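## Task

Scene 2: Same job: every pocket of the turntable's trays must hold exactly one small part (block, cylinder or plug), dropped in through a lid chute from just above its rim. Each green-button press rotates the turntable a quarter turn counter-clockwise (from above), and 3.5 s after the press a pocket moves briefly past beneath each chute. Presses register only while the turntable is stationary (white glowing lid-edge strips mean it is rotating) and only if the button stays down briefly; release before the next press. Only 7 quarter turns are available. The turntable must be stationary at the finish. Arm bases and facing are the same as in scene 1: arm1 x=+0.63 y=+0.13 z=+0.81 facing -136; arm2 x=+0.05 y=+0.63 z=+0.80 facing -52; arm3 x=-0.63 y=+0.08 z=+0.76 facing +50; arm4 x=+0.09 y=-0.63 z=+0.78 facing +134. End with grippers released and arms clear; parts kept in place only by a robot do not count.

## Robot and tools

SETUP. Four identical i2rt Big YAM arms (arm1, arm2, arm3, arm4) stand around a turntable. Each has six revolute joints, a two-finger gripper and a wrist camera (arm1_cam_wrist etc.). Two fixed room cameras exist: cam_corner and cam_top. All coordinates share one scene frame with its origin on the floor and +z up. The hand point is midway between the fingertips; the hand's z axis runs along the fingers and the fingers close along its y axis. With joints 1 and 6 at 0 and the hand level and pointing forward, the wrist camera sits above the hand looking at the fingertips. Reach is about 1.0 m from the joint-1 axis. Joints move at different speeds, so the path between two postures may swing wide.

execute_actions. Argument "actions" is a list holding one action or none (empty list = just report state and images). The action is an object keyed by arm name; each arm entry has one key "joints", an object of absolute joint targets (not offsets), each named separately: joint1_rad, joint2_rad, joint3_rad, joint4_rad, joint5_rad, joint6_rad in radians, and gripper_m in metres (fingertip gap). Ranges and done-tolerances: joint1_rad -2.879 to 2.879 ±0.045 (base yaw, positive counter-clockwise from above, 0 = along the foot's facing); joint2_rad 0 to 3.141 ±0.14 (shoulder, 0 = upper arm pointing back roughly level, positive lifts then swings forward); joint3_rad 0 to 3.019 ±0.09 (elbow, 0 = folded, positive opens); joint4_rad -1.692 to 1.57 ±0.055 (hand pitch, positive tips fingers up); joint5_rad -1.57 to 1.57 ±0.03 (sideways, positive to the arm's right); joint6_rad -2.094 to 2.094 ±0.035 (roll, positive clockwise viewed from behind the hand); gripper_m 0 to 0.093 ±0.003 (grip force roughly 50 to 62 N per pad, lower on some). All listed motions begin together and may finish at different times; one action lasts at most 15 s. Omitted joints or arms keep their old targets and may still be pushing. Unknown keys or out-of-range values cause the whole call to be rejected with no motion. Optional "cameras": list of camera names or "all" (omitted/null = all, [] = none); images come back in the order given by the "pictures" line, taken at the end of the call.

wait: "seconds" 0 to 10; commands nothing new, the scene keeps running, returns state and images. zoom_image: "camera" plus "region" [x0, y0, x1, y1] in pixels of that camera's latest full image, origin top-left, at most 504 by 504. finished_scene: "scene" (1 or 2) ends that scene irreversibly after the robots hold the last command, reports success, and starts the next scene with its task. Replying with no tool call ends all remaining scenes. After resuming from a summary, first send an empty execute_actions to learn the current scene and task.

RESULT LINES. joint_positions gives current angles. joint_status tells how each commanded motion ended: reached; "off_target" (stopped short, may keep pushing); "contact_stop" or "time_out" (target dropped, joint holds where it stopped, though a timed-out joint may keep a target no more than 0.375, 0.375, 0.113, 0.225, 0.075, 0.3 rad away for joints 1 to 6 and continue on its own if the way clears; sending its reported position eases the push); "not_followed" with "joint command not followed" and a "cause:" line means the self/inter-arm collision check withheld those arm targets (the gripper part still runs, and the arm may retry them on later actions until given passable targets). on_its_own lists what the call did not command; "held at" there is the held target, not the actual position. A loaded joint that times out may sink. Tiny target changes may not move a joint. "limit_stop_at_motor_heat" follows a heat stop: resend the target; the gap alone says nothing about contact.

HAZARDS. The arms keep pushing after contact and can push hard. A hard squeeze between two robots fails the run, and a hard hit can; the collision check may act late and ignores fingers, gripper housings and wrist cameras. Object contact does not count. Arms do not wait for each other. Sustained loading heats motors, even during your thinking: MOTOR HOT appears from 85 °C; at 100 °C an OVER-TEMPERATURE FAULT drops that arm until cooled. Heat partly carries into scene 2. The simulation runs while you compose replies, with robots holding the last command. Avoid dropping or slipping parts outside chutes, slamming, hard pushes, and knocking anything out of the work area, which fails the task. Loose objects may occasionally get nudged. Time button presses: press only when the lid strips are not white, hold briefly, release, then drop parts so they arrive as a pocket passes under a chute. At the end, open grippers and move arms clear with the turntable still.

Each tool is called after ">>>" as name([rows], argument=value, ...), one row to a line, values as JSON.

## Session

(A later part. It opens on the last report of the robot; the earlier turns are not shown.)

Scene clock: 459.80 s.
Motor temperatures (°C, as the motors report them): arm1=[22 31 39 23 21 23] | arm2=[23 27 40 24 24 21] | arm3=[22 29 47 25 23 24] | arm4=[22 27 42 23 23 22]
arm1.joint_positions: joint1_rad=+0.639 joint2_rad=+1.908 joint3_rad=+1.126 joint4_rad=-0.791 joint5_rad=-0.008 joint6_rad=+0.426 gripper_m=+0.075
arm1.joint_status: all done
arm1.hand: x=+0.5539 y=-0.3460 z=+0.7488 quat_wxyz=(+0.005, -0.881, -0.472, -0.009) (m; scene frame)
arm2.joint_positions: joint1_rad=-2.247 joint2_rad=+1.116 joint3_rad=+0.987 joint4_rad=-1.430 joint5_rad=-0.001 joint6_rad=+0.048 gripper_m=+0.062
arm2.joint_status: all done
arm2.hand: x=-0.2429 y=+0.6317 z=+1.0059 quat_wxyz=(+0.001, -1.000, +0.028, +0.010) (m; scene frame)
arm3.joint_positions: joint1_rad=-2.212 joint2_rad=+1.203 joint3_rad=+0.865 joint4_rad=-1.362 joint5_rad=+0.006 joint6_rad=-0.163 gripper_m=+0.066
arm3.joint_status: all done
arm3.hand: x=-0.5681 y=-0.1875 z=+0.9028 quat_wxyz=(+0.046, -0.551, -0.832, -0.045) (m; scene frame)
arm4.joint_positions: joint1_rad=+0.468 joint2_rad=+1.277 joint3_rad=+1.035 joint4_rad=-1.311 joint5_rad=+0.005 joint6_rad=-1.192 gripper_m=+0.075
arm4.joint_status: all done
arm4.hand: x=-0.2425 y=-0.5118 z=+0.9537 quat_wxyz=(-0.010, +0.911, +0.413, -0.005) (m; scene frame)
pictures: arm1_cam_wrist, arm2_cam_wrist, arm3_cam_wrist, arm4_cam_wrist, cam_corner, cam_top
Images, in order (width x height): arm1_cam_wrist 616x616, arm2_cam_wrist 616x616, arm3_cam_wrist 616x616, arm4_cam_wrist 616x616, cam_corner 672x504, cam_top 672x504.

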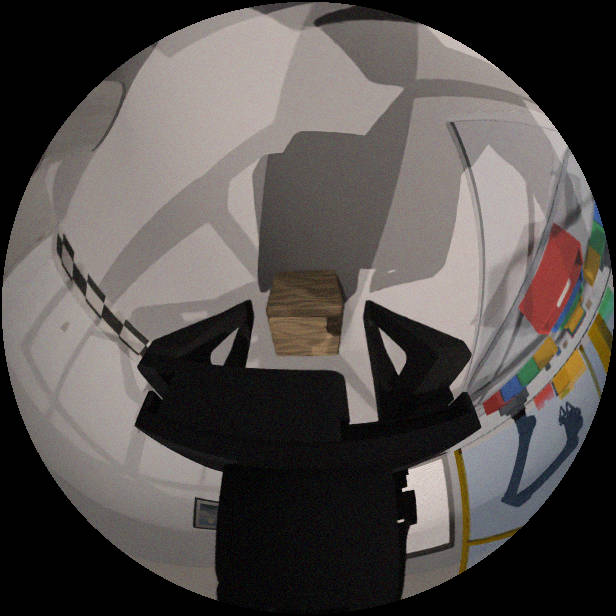

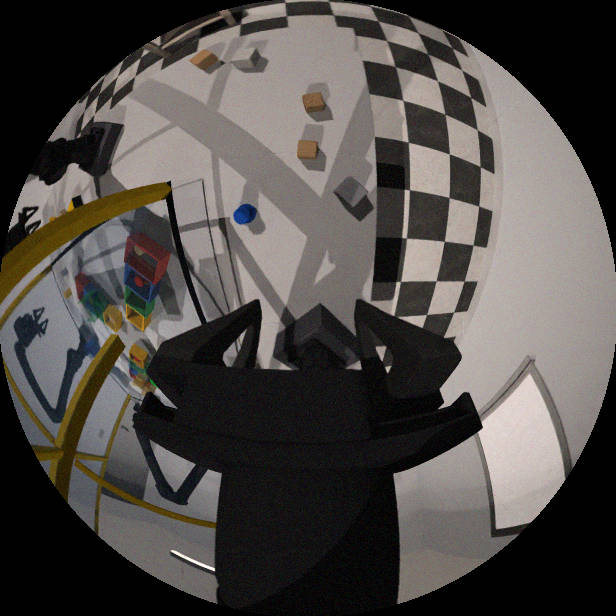

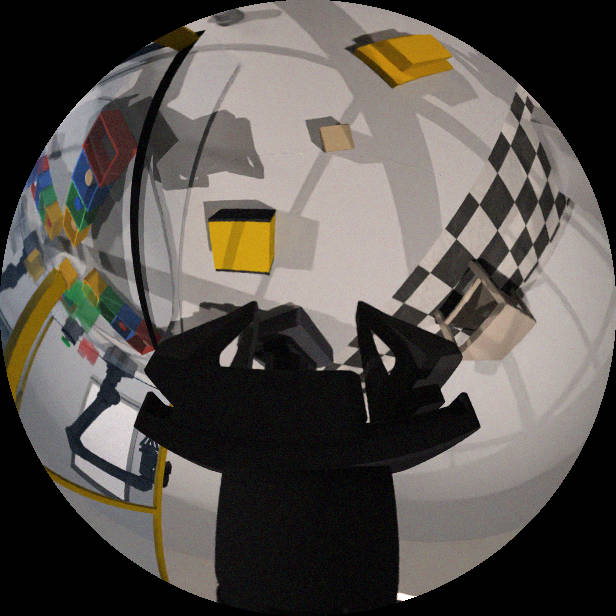

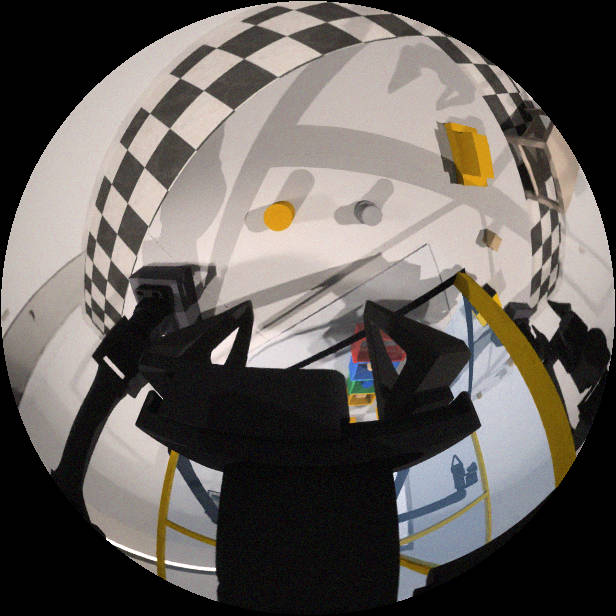

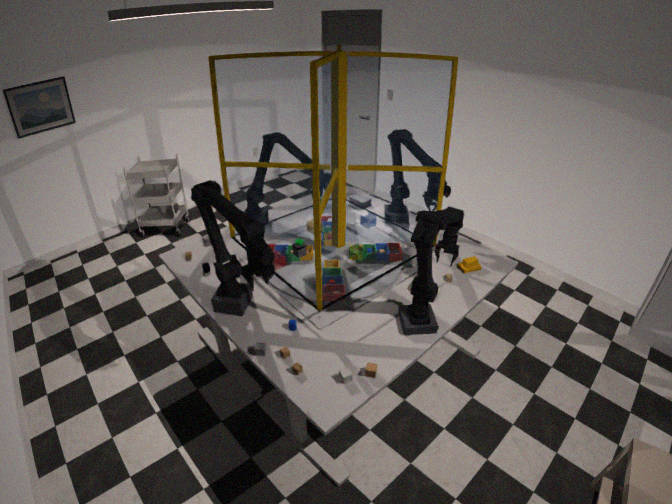

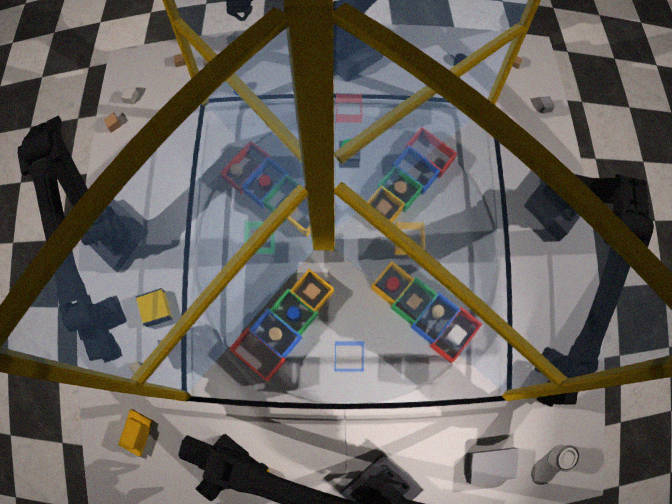

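>>> execute_actions([
  {"arm2":{"joints":{"joint1_rad":-2.265,"joint2_rad":1.84,"joint3_rad":1.0,"joint4_rad":-0.714,"gripper_m":0.066}},"arm3":{"joints":{"joint1_rad":-2.245,"joint2_rad":1.66,"joint3_rad":0.878,"joint4_rad":-0.748,"joint6_rad":-0.42,"gripper_m":0.072}},"arm4":{"joints":{"joint1_rad":0.455,"joint2_rad":1.595,"joint4_rad":-0.865}},"arm1":{"joints":{"gripper_m":0.029}}},
], cameras=["arm1_cam_wrist","arm2_cam_wrist","arm3_cam_wrist","arm4_cam_wrist"])

>>> zoom_image(camera="arm2_cam_wrist", region=[238, 260, 378, 370])

>>> zoom_image(camera="arm3_cam_wrist", region=[238, 260, 378, 370])

>>> zoom_image(camera="arm4_cam_wrist", region=[238, 210, 378, 320])

Scene clock: 502.23 s.
Motor temperatures (°C, as the motors report them): arm1=[22 31 38 23 21 23] | arm2=[23 27 42 24 24 21] | arm3=[22 28 46 25 23 24] | arm4=[22 27 42 23 23 22]
arm1.joint_positions: joint1_rad=+0.639 joint2_rad=+1.908 joint3_rad=+1.126 joint4_rad=-0.791 joint5_rad=-0.008 joint6_rad=+0.427 gripper_m=+0.039
arm1.joint_status: gripper_m off_target (ended at +0.039, target +0.029)
arm1.hand: x=+0.5539 y=-0.3460 z=+0.7488 quat_wxyz=(+0.005, -0.882, -0.472, -0.009) (m; scene frame)
arm2.joint_positions: joint1_rad=-2.259 joint2_rad=+1.837 joint3_rad=+0.987 joint4_rad=-0.729 joint5_rad=-0.001 joint6_rad=+0.048 gripper_m=+0.066
arm2.joint_status: all done
arm2.hand: x=-0.3840 y=+0.6388 z=+0.7467 quat_wxyz=(+0.002, -0.999, +0.033, +0.000) (m; scene frame)
arm3.joint_positions: joint1_rad=-2.237 joint2_rad=+1.669 joint3_rad=+0.865 joint4_rad=-0.759 joint5_rad=+0.006 joint6_rad=-0.410 gripper_m=+0.072
arm3.joint_status: all done
arm3.hand: x=-0.5488 y=-0.3020 z=+0.7448 quat_wxyz=(-0.004, -0.457, -0.889, +0.002) (m; scene frame)
arm4.joint_positions: joint1_rad=+0.461 joint2_rad=+1.611 joint3_rad=+1.035 joint4_rad=-0.876 joint5_rad=+0.005 joint6_rad=-1.193 gripper_m=+0.075
arm4.joint_status: all done
arm4.hand: x=-0.3379 y=-0.4744 z=+0.8329 quat_wxyz=(-0.045, +0.910, +0.409, -0.042) (m; scene frame)
pictures: arm1_cam_wrist, arm2_cam_wrist, arm3_cam_wrist, arm4_cam_wrist
Images, in order (width x height): arm1_cam_wrist 616x616, arm2_cam_wrist 616x616, arm3_cam_wrist 616x616, arm4_cam_wrist 616x616.

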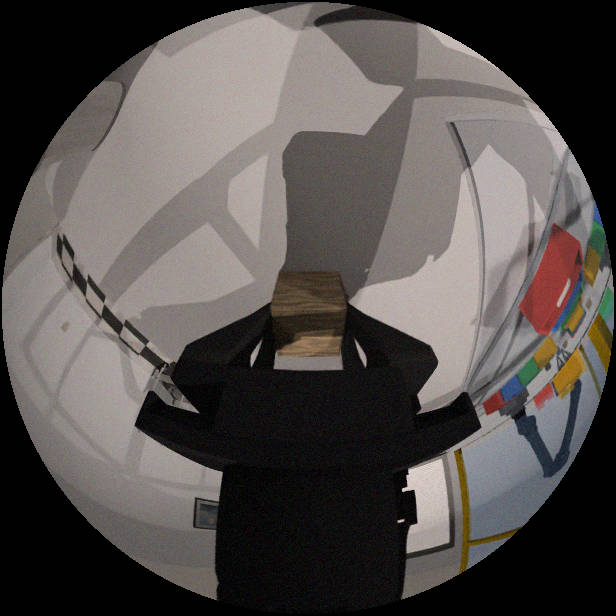

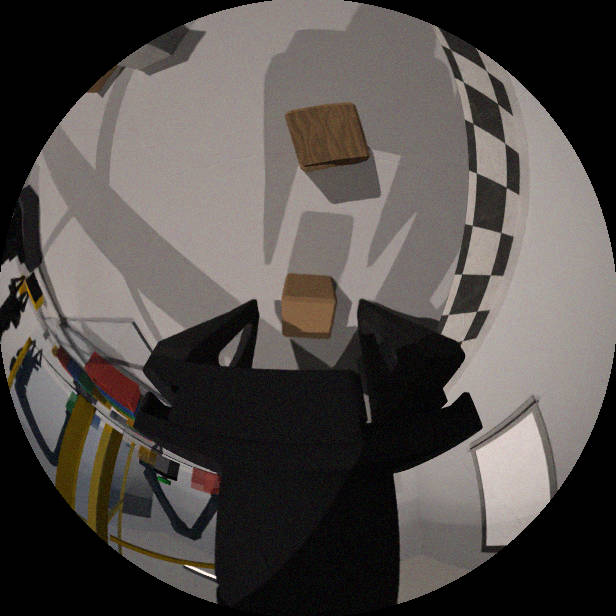

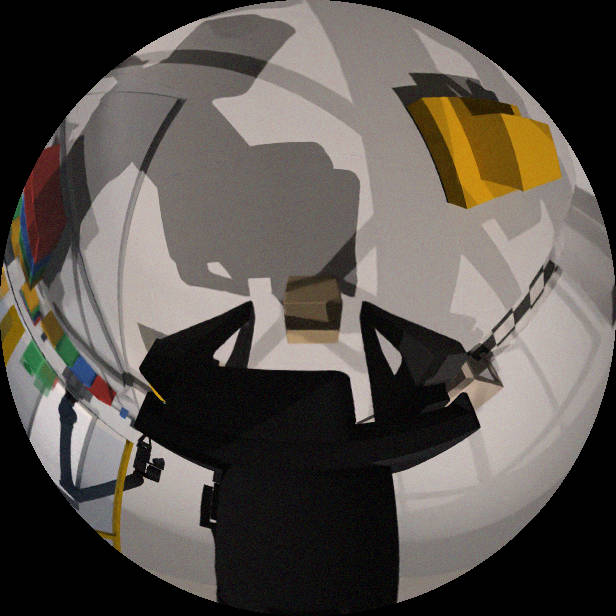

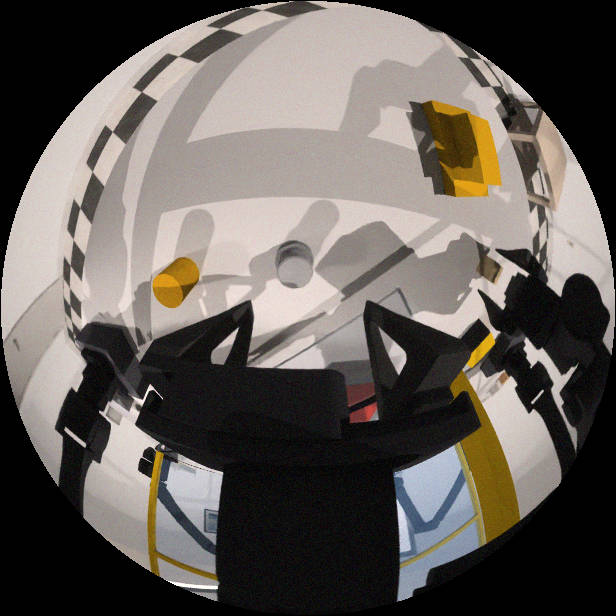

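Region (238, 260, 378, 370) of arm2_cam_wrist's 616x616 image, scaled by 3.600, with more detail than that image has; it fills the top 396 rows of this view, and the rest is white.

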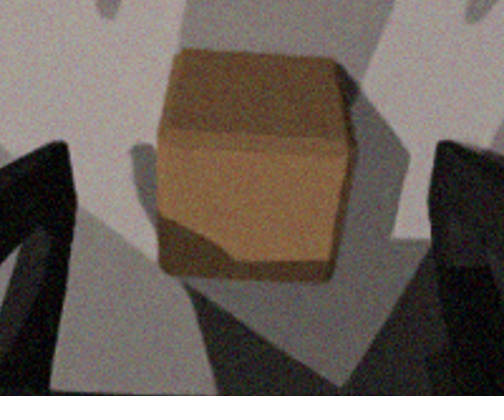

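Region (238, 260, 378, 370) of arm3_cam_wrist's 616x616 image, scaled by 3.600, with more detail than that image has; it fills the top 396 rows of this view, and the rest is white.

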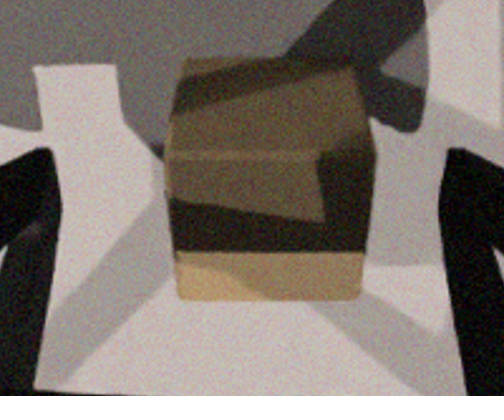

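Region (238, 210, 378, 320) of arm4_cam_wrist's 616x616 image, scaled by 3.600, with more detail than that image has; it fills the top 396 rows of this view, and the rest is white.

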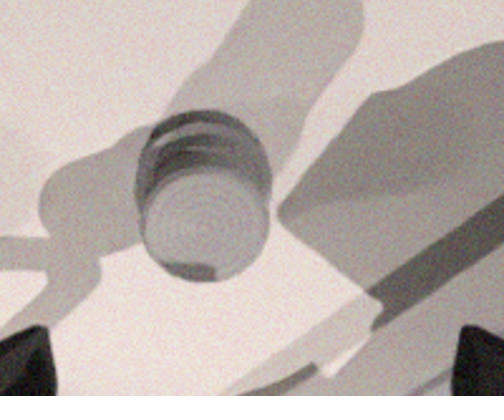

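>>> execute_actions([
  {"arm2":{"joints":{"joint2_rad":1.87,"gripper_m":0.022}},"arm3":{"joints":{"joint4_rad":-0.737,"gripper_m":0.022}}},
], cameras=["arm2_cam_wrist","arm3_cam_wrist"])

Scene clock: 521.53 s.
Motor temperatures (°C, as the motors report them): arm1=[22 31 38 23 21 23] | arm2=[23 28 40 24 24 21] | arm3=[22 29 45 25 23 24] | arm4=[22 28 41 23 23 22]
arm1.joint_positions: joint1_rad=+0.639 joint2_rad=+1.908 joint3_rad=+1.126 joint4_rad=-0.791 joint5_rad=-0.008 joint6_rad=+0.427 gripper_m=+0.039
arm1.joint_status: not commanded
arm1.hand: x=+0.5539 y=-0.3460 z=+0.7488 quat_wxyz=(+0.005, -0.882, -0.472, -0.009) (m; scene frame)
arm2.joint_positions: joint1_rad=-2.259 joint2_rad=+1.843 joint3_rad=+0.987 joint4_rad=-0.727 joint5_rad=-0.001 joint6_rad=+0.048 gripper_m=+0.031
arm2.joint_status: gripper_m off_target (ended at +0.031, target +0.022); the others done
arm2.hand: x=-0.3834 y=+0.6388 z=+0.7441 quat_wxyz=(+0.002, -0.999, +0.034, -0.002) (m; scene frame)
arm3.joint_positions: joint1_rad=-2.237 joint2_rad=+1.669 joint3_rad=+0.865 joint4_rad=-0.748 joint5_rad=+0.006 joint6_rad=-0.411 gripper_m=+0.032
arm3.joint_status: gripper_m off_target (ended at +0.032, target +0.022); the others done
arm3.hand: x=-0.5482 y=-0.3047 z=+0.7448 quat_wxyz=(-0.008, -0.457, -0.890, +0.006) (m; scene frame)
arm4.joint_positions: joint1_rad=+0.461 joint2_rad=+1.611 joint3_rad=+1.035 joint4_rad=-0.876 joint5_rad=+0.005 joint6_rad=-1.193 gripper_m=+0.075
arm4.joint_status: not commanded
arm4.hand: x=-0.3379 y=-0.4744 z=+0.8329 quat_wxyz=(-0.045, +0.910, +0.409, -0.042) (m; scene frame)
pictures: arm2_cam_wrist, arm3_cam_wrist
Images, in order (width x height): arm2_cam_wrist 616x616, arm3_cam_wrist 616x616.

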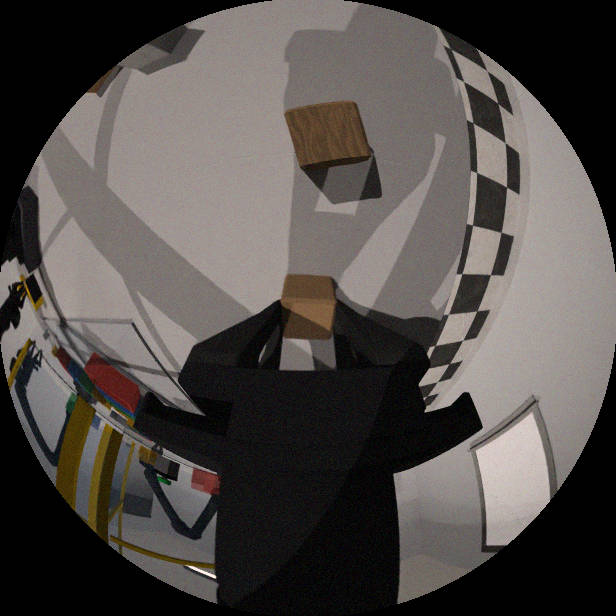

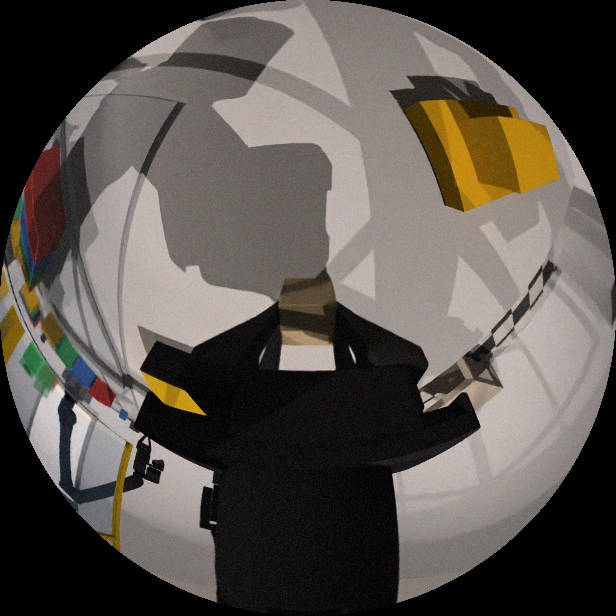

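>>> execute_actions([
  {"arm2":{"joints":{"joint2_rad":1.22,"joint4_rad":-1.36}},"arm3":{"joints":{"joint2_rad":1.205,"joint4_rad":-1.25}},"arm4":{"joints":{"joint2_rad":1.772,"joint4_rad":-0.803}},"arm1":{"joints":{"joint2_rad":1.32,"joint4_rad":-1.375}}},
], cameras=["arm4_cam_wrist"])

>>> zoom_image(camera="arm4_cam_wrist", region=[238, 260, 378, 370])

Scene clock: 527.90 s.
Motor temperatures (°C, as the motors report them): arm1=[22 31 38 23 21 23] | arm2=[23 28 39 24 24 21] | arm3=[22 29 45 25 23 24] | arm4=[22 28 41 23 23 22]
arm1.joint_positions: joint1_rad=+0.639 joint2_rad=+1.306 joint3_rad=+1.126 joint4_rad=-1.366 joint5_rad=-0.008 joint6_rad=+0.427 gripper_m=+0.039
arm1.joint_status: all done
arm1.hand: x=+0.5713 y=-0.2402 z=+0.9997 quat_wxyz=(-0.005, -0.882, -0.472, -0.001) (m; scene frame)
arm2.joint_positions: joint1_rad=-2.259 joint2_rad=+1.222 joint3_rad=+0.987 joint4_rad=-1.347 joint5_rad=-0.001 joint6_rad=+0.048 gripper_m=+0.031
arm2.joint_status: all done
arm2.hand: x=-0.2701 y=+0.6357 z=+0.9753 quat_wxyz=(+0.002, -0.999, +0.034, -0.001) (m; scene frame)
arm3.joint_positions: joint1_rad=-2.237 joint2_rad=+1.197 joint3_rad=+0.865 joint4_rad=-1.241 joint5_rad=+0.006 joint6_rad=-0.411 gripper_m=+0.032
arm3.joint_status: all done
arm3.hand: x=-0.5685 y=-0.2181 z=+0.9025 quat_wxyz=(-0.001, -0.457, -0.890, -0.002) (m; scene frame)
arm4.joint_positions: joint1_rad=+0.461 joint2_rad=+1.786 joint3_rad=+1.035 joint4_rad=-0.811 joint5_rad=+0.005 joint6_rad=-1.193 gripper_m=+0.075
arm4.joint_status: all done
arm4.hand: x=-0.3345 y=-0.4755 z=+0.7585 quat_wxyz=(-0.007, +0.912, +0.410, -0.002) (m; scene frame)
pictures: arm4_cam_wrist
Images, in order (width x height): arm4_cam_wrist 616x616.

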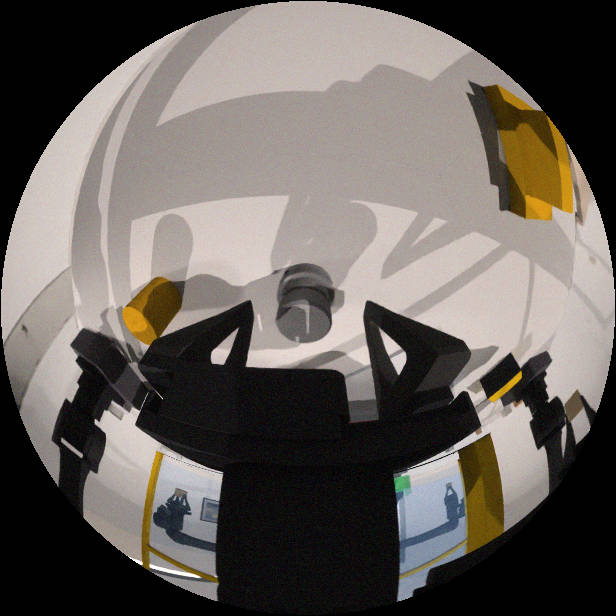

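Region (238, 260, 378, 370) of arm4_cam_wrist's 616x616 image, scaled by 3.600, with more detail than that image has; it fills the top 396 rows of this view, and the rest is white.

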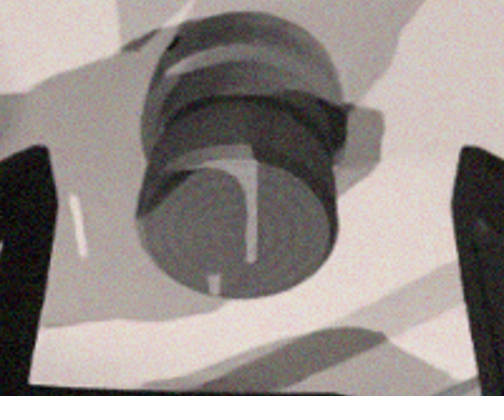

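>>> execute_actions([
  {"arm2":{"joints":{"joint1_rad":-0.727,"joint2_rad":1.075,"joint3_rad":1.18,"joint4_rad":-1.572,"joint6_rad":-0.03}},"arm3":{"joints":{"joint1_rad":-1.008,"joint3_rad":1.295,"joint4_rad":-1.61,"joint6_rad":-0.095}},"arm4":{"joints":{"joint1_rad":0.475,"gripper_m":0.018}},"arm1":{"joints":{"joint1_rad":-0.535,"joint6_rad":0.263}}},
], cameras=["arm2_cam_wrist","arm4_cam_wrist","cam_top"])

Scene clock: 536.20 s.
Motor temperatures (°C, as the motors report them): arm1=[22 31 39 23 21 23] | arm2=[23 28 40 24 24 21] | arm3=[22 28 47 25 23 24] | arm4=[22 28 41 23 23 22]
arm1.joint_positions: joint1_rad=-0.531 joint2_rad=+1.310 joint3_rad=+1.126 joint4_rad=-1.366 joint5_rad=-0.008 joint6_rad=+0.274 gripper_m=+0.039
arm1.joint_status: all done
arm1.hand: x=+0.2702 y=+0.0364 z=+1.0023 quat_wxyz=(+0.001, -1.000, +0.017, +0.008) (m; scene frame)
arm2.joint_positions: joint1_rad=-0.728 joint2_rad=+1.069 joint3_rad=+1.151 joint4_rad=-1.559 joint5_rad=-0.001 joint6_rad=-0.016 gripper_m=+0.031
arm2.joint_status: all done
arm2.hand: x=+0.0376 y=+0.3265 z=+1.0779 quat_wxyz=(-0.027, -0.721, -0.691, +0.035) (m; scene frame)
arm3.joint_positions: joint1_rad=-1.011 joint2_rad=+1.209 joint3_rad=+1.257 joint4_rad=-1.600 joint5_rad=+0.007 joint6_rad=-0.105 gripper_m=+0.032
arm3.joint_status: all done
arm3.hand: x=-0.2988 y=+0.0360 z=+1.0494 quat_wxyz=(-0.014, -0.014, -1.000, +0.004) (m; scene frame)
arm4.joint_positions: joint1_rad=+0.469 joint2_rad=+1.786 joint3_rad=+1.035 joint4_rad=-0.811 joint5_rad=+0.006 joint6_rad=-1.193 gripper_m=+0.030
arm4.joint_status: gripper_m off_target (ended at +0.030, target +0.018); the others done
arm4.hand: x=-0.3359 y=-0.4789 z=+0.7585 quat_wxyz=(-0.007, +0.910, +0.414, -0.002) (m; scene frame)
pictures: arm2_cam_wrist, arm4_cam_wrist, cam_top
Images, in order (width x height): arm2_cam_wrist 616x616, arm4_cam_wrist 616x616, cam_top 672x504.

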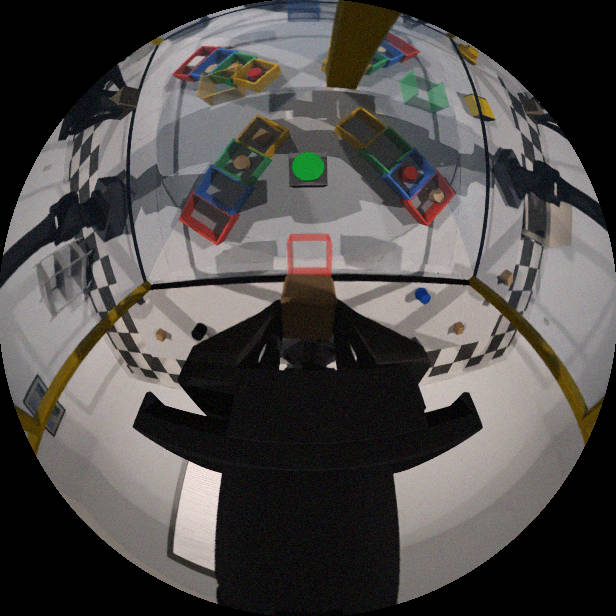

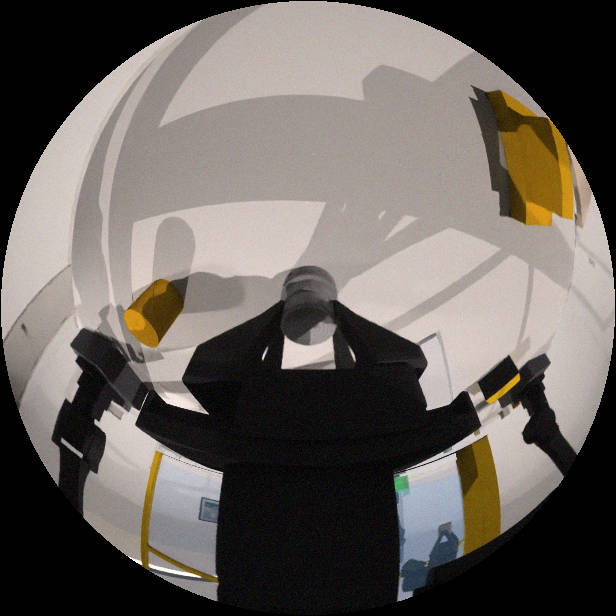

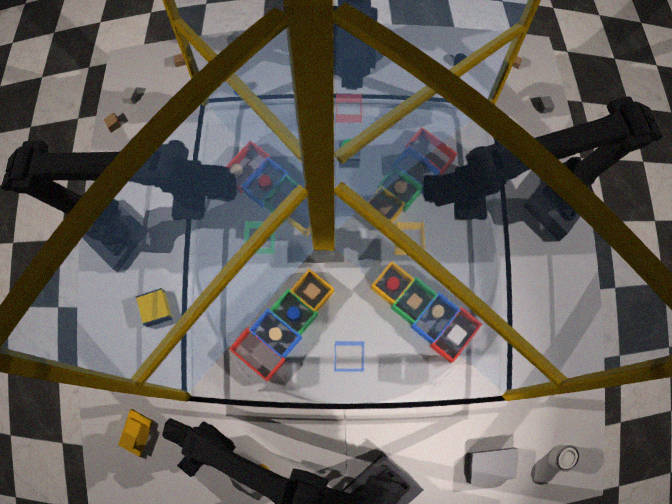

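>>> execute_actions([
  {"arm2":{"joints":{"joint2_rad":1.447,"joint3_rad":1.17,"joint4_rad":-1.235}},"arm3":{"joints":{"joint2_rad":1.512,"joint3_rad":1.275,"joint4_rad":-1.23}},"arm4":{"joints":{"joint2_rad":1.47,"joint4_rad":-1.13}}},
], cameras=["arm2_cam_wrist","arm3_cam_wrist"])

>>> zoom_image(camera="arm2_cam_wrist", region=[238, 220, 378, 380])

>>> zoom_image(camera="arm3_cam_wrist", region=[238, 200, 378, 330])

Scene clock: 550.13 s.
Motor temperatures (°C, as the motors report them): arm1=[22 30 40 23 21 23] | arm2=[23 28 41 24 24 21] | arm3=[22 28 49 25 23 24] | arm4=[22 28 40 23 23 22]
arm1.joint_positions: joint1_rad=-0.531 joint2_rad=+1.310 joint3_rad=+1.126 joint4_rad=-1.366 joint5_rad=-0.008 joint6_rad=+0.274 gripper_m=+0.039
arm1.joint_status: not commanded
arm1.hand: x=+0.2702 y=+0.0364 z=+1.0023 quat_wxyz=(+0.001, -1.000, +0.017, +0.008) (m; scene frame)
arm2.joint_positions: joint1_rad=-0.728 joint2_rad=+1.461 joint3_rad=+1.151 joint4_rad=-1.249 joint5_rad=-0.001 joint6_rad=-0.016 gripper_m=+0.031
arm2.joint_status: all done
arm2.hand: x=+0.0298 y=+0.2158 z=+0.9478 quat_wxyz=(+0.001, -0.722, -0.692, +0.005) (m; scene frame)
arm3.joint_positions: joint1_rad=-1.011 joint2_rad=+1.515 joint3_rad=+1.257 joint4_rad=-1.241 joint5_rad=+0.007 joint6_rad=-0.105 gripper_m=+0.032
arm3.joint_status: all done
arm3.hand: x=-0.1806 y=+0.0204 z=+0.9391 quat_wxyz=(-0.040, -0.015, -0.999, +0.007) (m; scene frame)
arm4.joint_positions: joint1_rad=+0.469 joint2_rad=+1.460 joint3_rad=+1.034 joint4_rad=-1.121 joint5_rad=+0.006 joint6_rad=-1.193 gripper_m=+0.030
arm4.joint_status: all done
arm4.hand: x=-0.2890 y=-0.4957 z=+0.8895 quat_wxyz=(-0.012, +0.910, +0.414, -0.007) (m; scene frame)
pictures: arm2_cam_wrist, arm3_cam_wrist
Images, in order (width x height): arm2_cam_wrist 616x616, arm3_cam_wrist 616x616.

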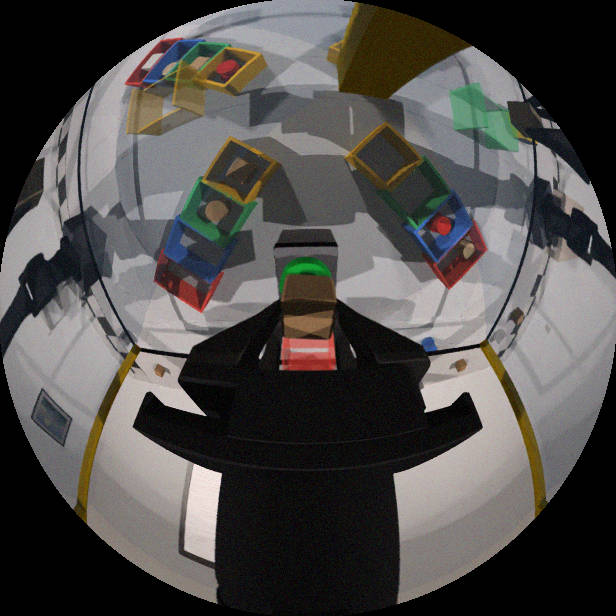

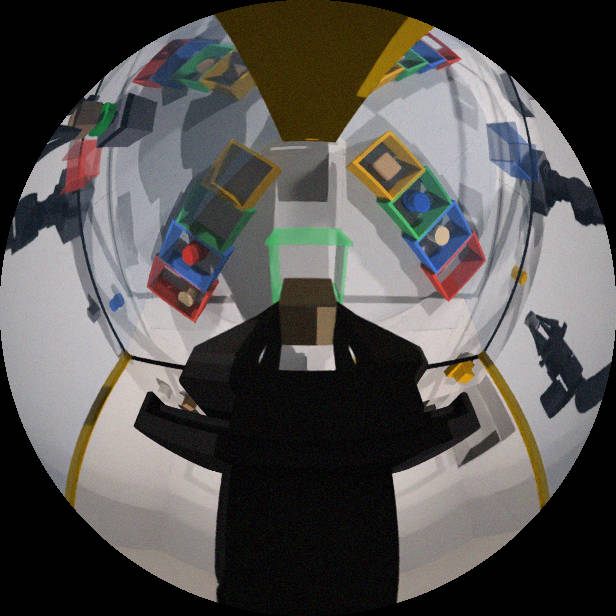

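Region (238, 220, 378, 380) of arm2_cam_wrist's 616x616 image, scaled by 3.150, with more detail than that image has; it fills the left 441 columns of this view, and the rest is white.

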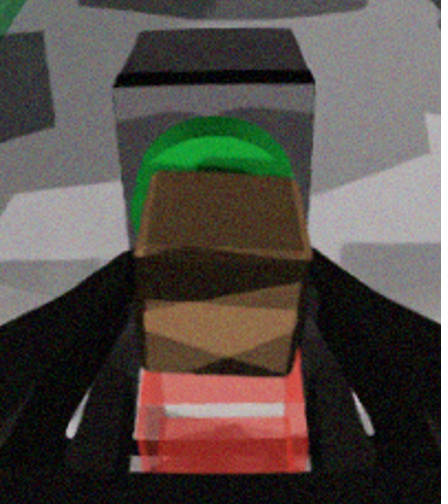

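Region (238, 200, 378, 330) of arm3_cam_wrist's 616x616 image, scaled by 3.600, with more detail than that image has; it fills the top 468 rows of this view, and the rest is white.

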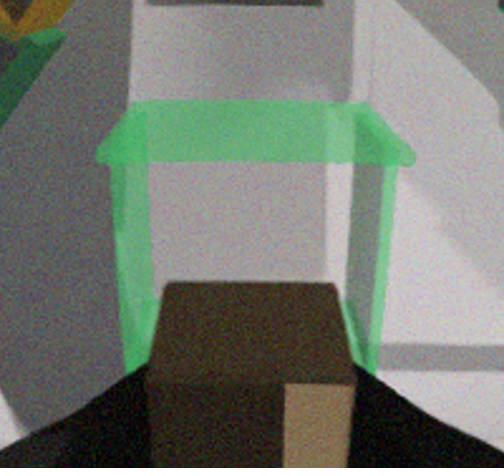

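>>> execute_actions(actions=[])

Scene clock: 566.20 s.
Motor temperatures (°C, as the motors report them): arm1=[22 30 41 23 21 23] | arm2=[23 28 41 24 24 21] | arm3=[22 29 49 25 23 24] | arm4=[22 28 41 23 23 22]
arm1.joint_positions: joint1_rad=-0.531 joint2_rad=+1.310 joint3_rad=+1.126 joint4_rad=-1.366 joint5_rad=-0.008 joint6_rad=+0.274 gripper_m=+0.039
arm1.joint_status: not commanded
arm1.hand: x=+0.2702 y=+0.0364 z=+1.0023 quat_wxyz=(+0.001, -1.000, +0.017, +0.008) (m; scene frame)
arm2.joint_positions: joint1_rad=-0.728 joint2_rad=+1.461 joint3_rad=+1.151 joint4_rad=-1.249 joint5_rad=-0.001 joint6_rad=-0.016 gripper_m=+0.031
arm2.joint_status: all done
arm2.hand: x=+0.0298 y=+0.2158 z=+0.9478 quat_wxyz=(+0.001, -0.722, -0.692, +0.005) (m; scene frame)
arm3.joint_positions: joint1_rad=-1.011 joint2_rad=+1.515 joint3_rad=+1.257 joint4_rad=-1.241 joint5_rad=+0.007 joint6_rad=-0.105 gripper_m=+0.032
arm3.joint_status: all done
arm3.hand: x=-0.1806 y=+0.0204 z=+0.9391 quat_wxyz=(-0.040, -0.015, -0.999, +0.007) (m; scene frame)
arm4.joint_positions: joint1_rad=+0.469 joint2_rad=+1.460 joint3_rad=+1.034 joint4_rad=-1.121 joint5_rad=+0.006 joint6_rad=-1.193 gripper_m=+0.030
arm4.joint_status: all done
arm4.hand: x=-0.2890 y=-0.4957 z=+0.8895 quat_wxyz=(-0.012, +0.910, +0.414, -0.007) (m; scene frame)
pictures: arm1_cam_wrist, arm2_cam_wrist, arm3_cam_wrist, arm4_cam_wrist, cam_corner, cam_top
Images, in order (width x height): arm1_cam_wrist 616x616, arm2_cam_wrist 616x616, arm3_cam_wrist 616x616, arm4_cam_wrist 616x616, cam_corner 672x504, cam_top 672x504.

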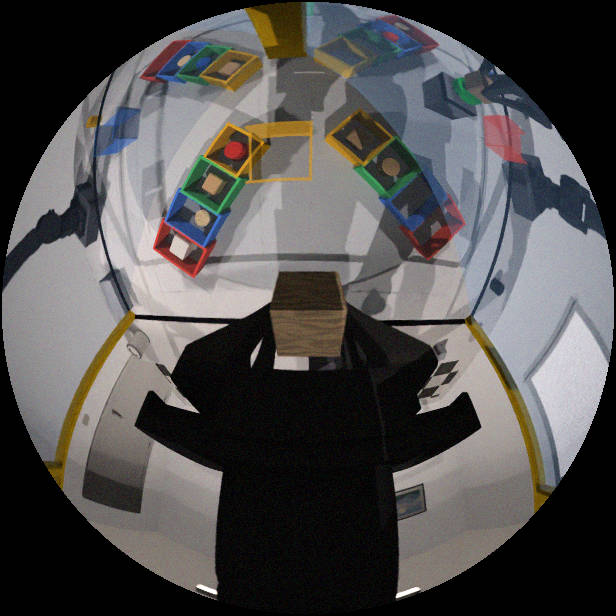

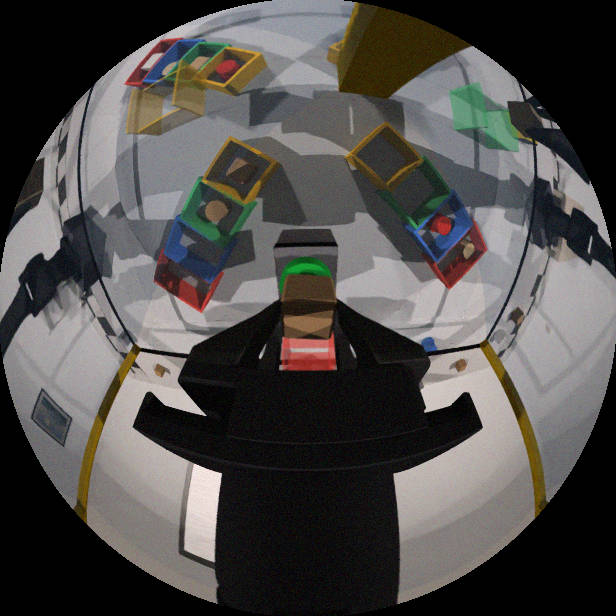

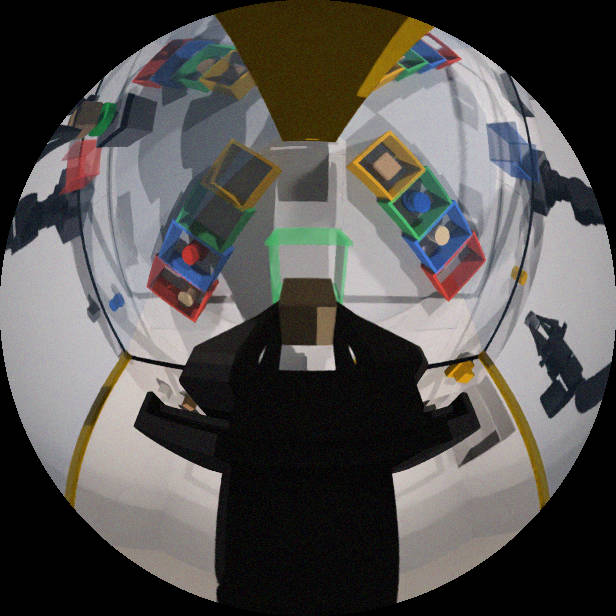

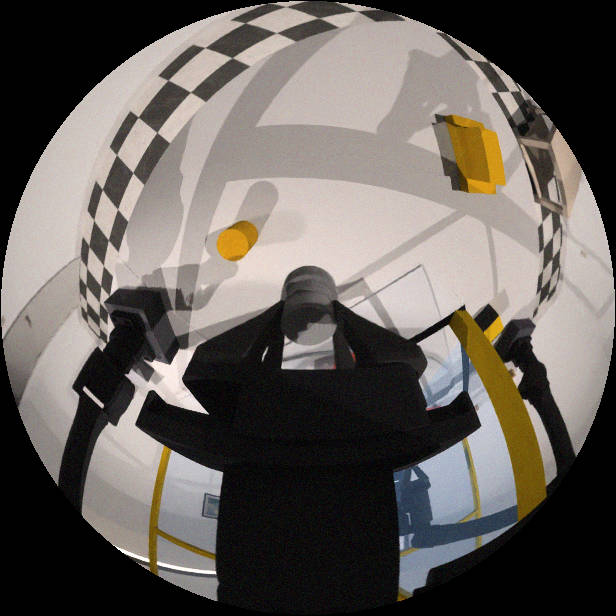

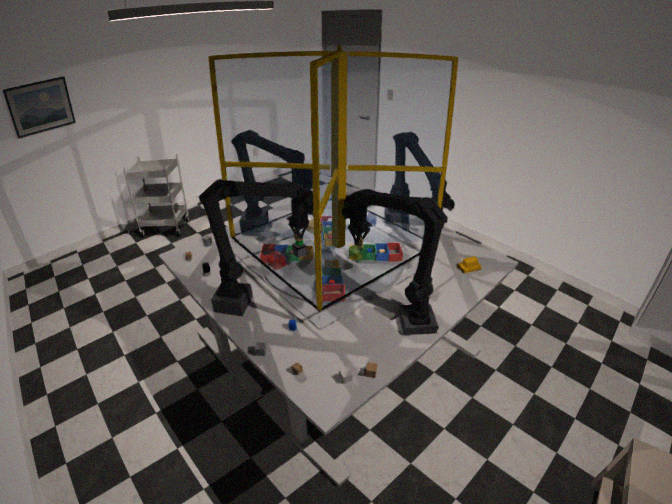

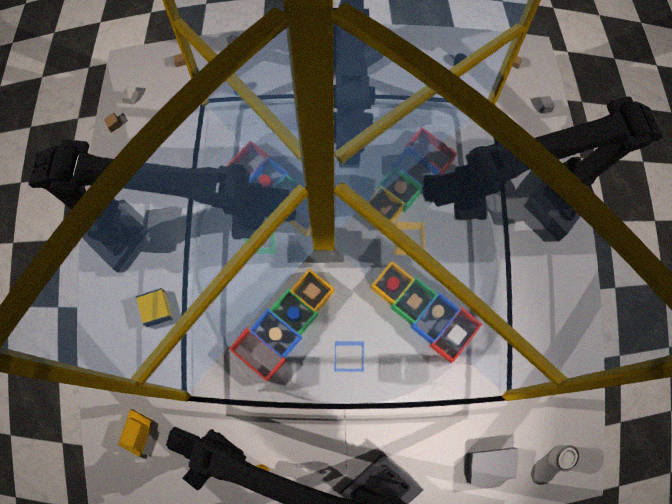

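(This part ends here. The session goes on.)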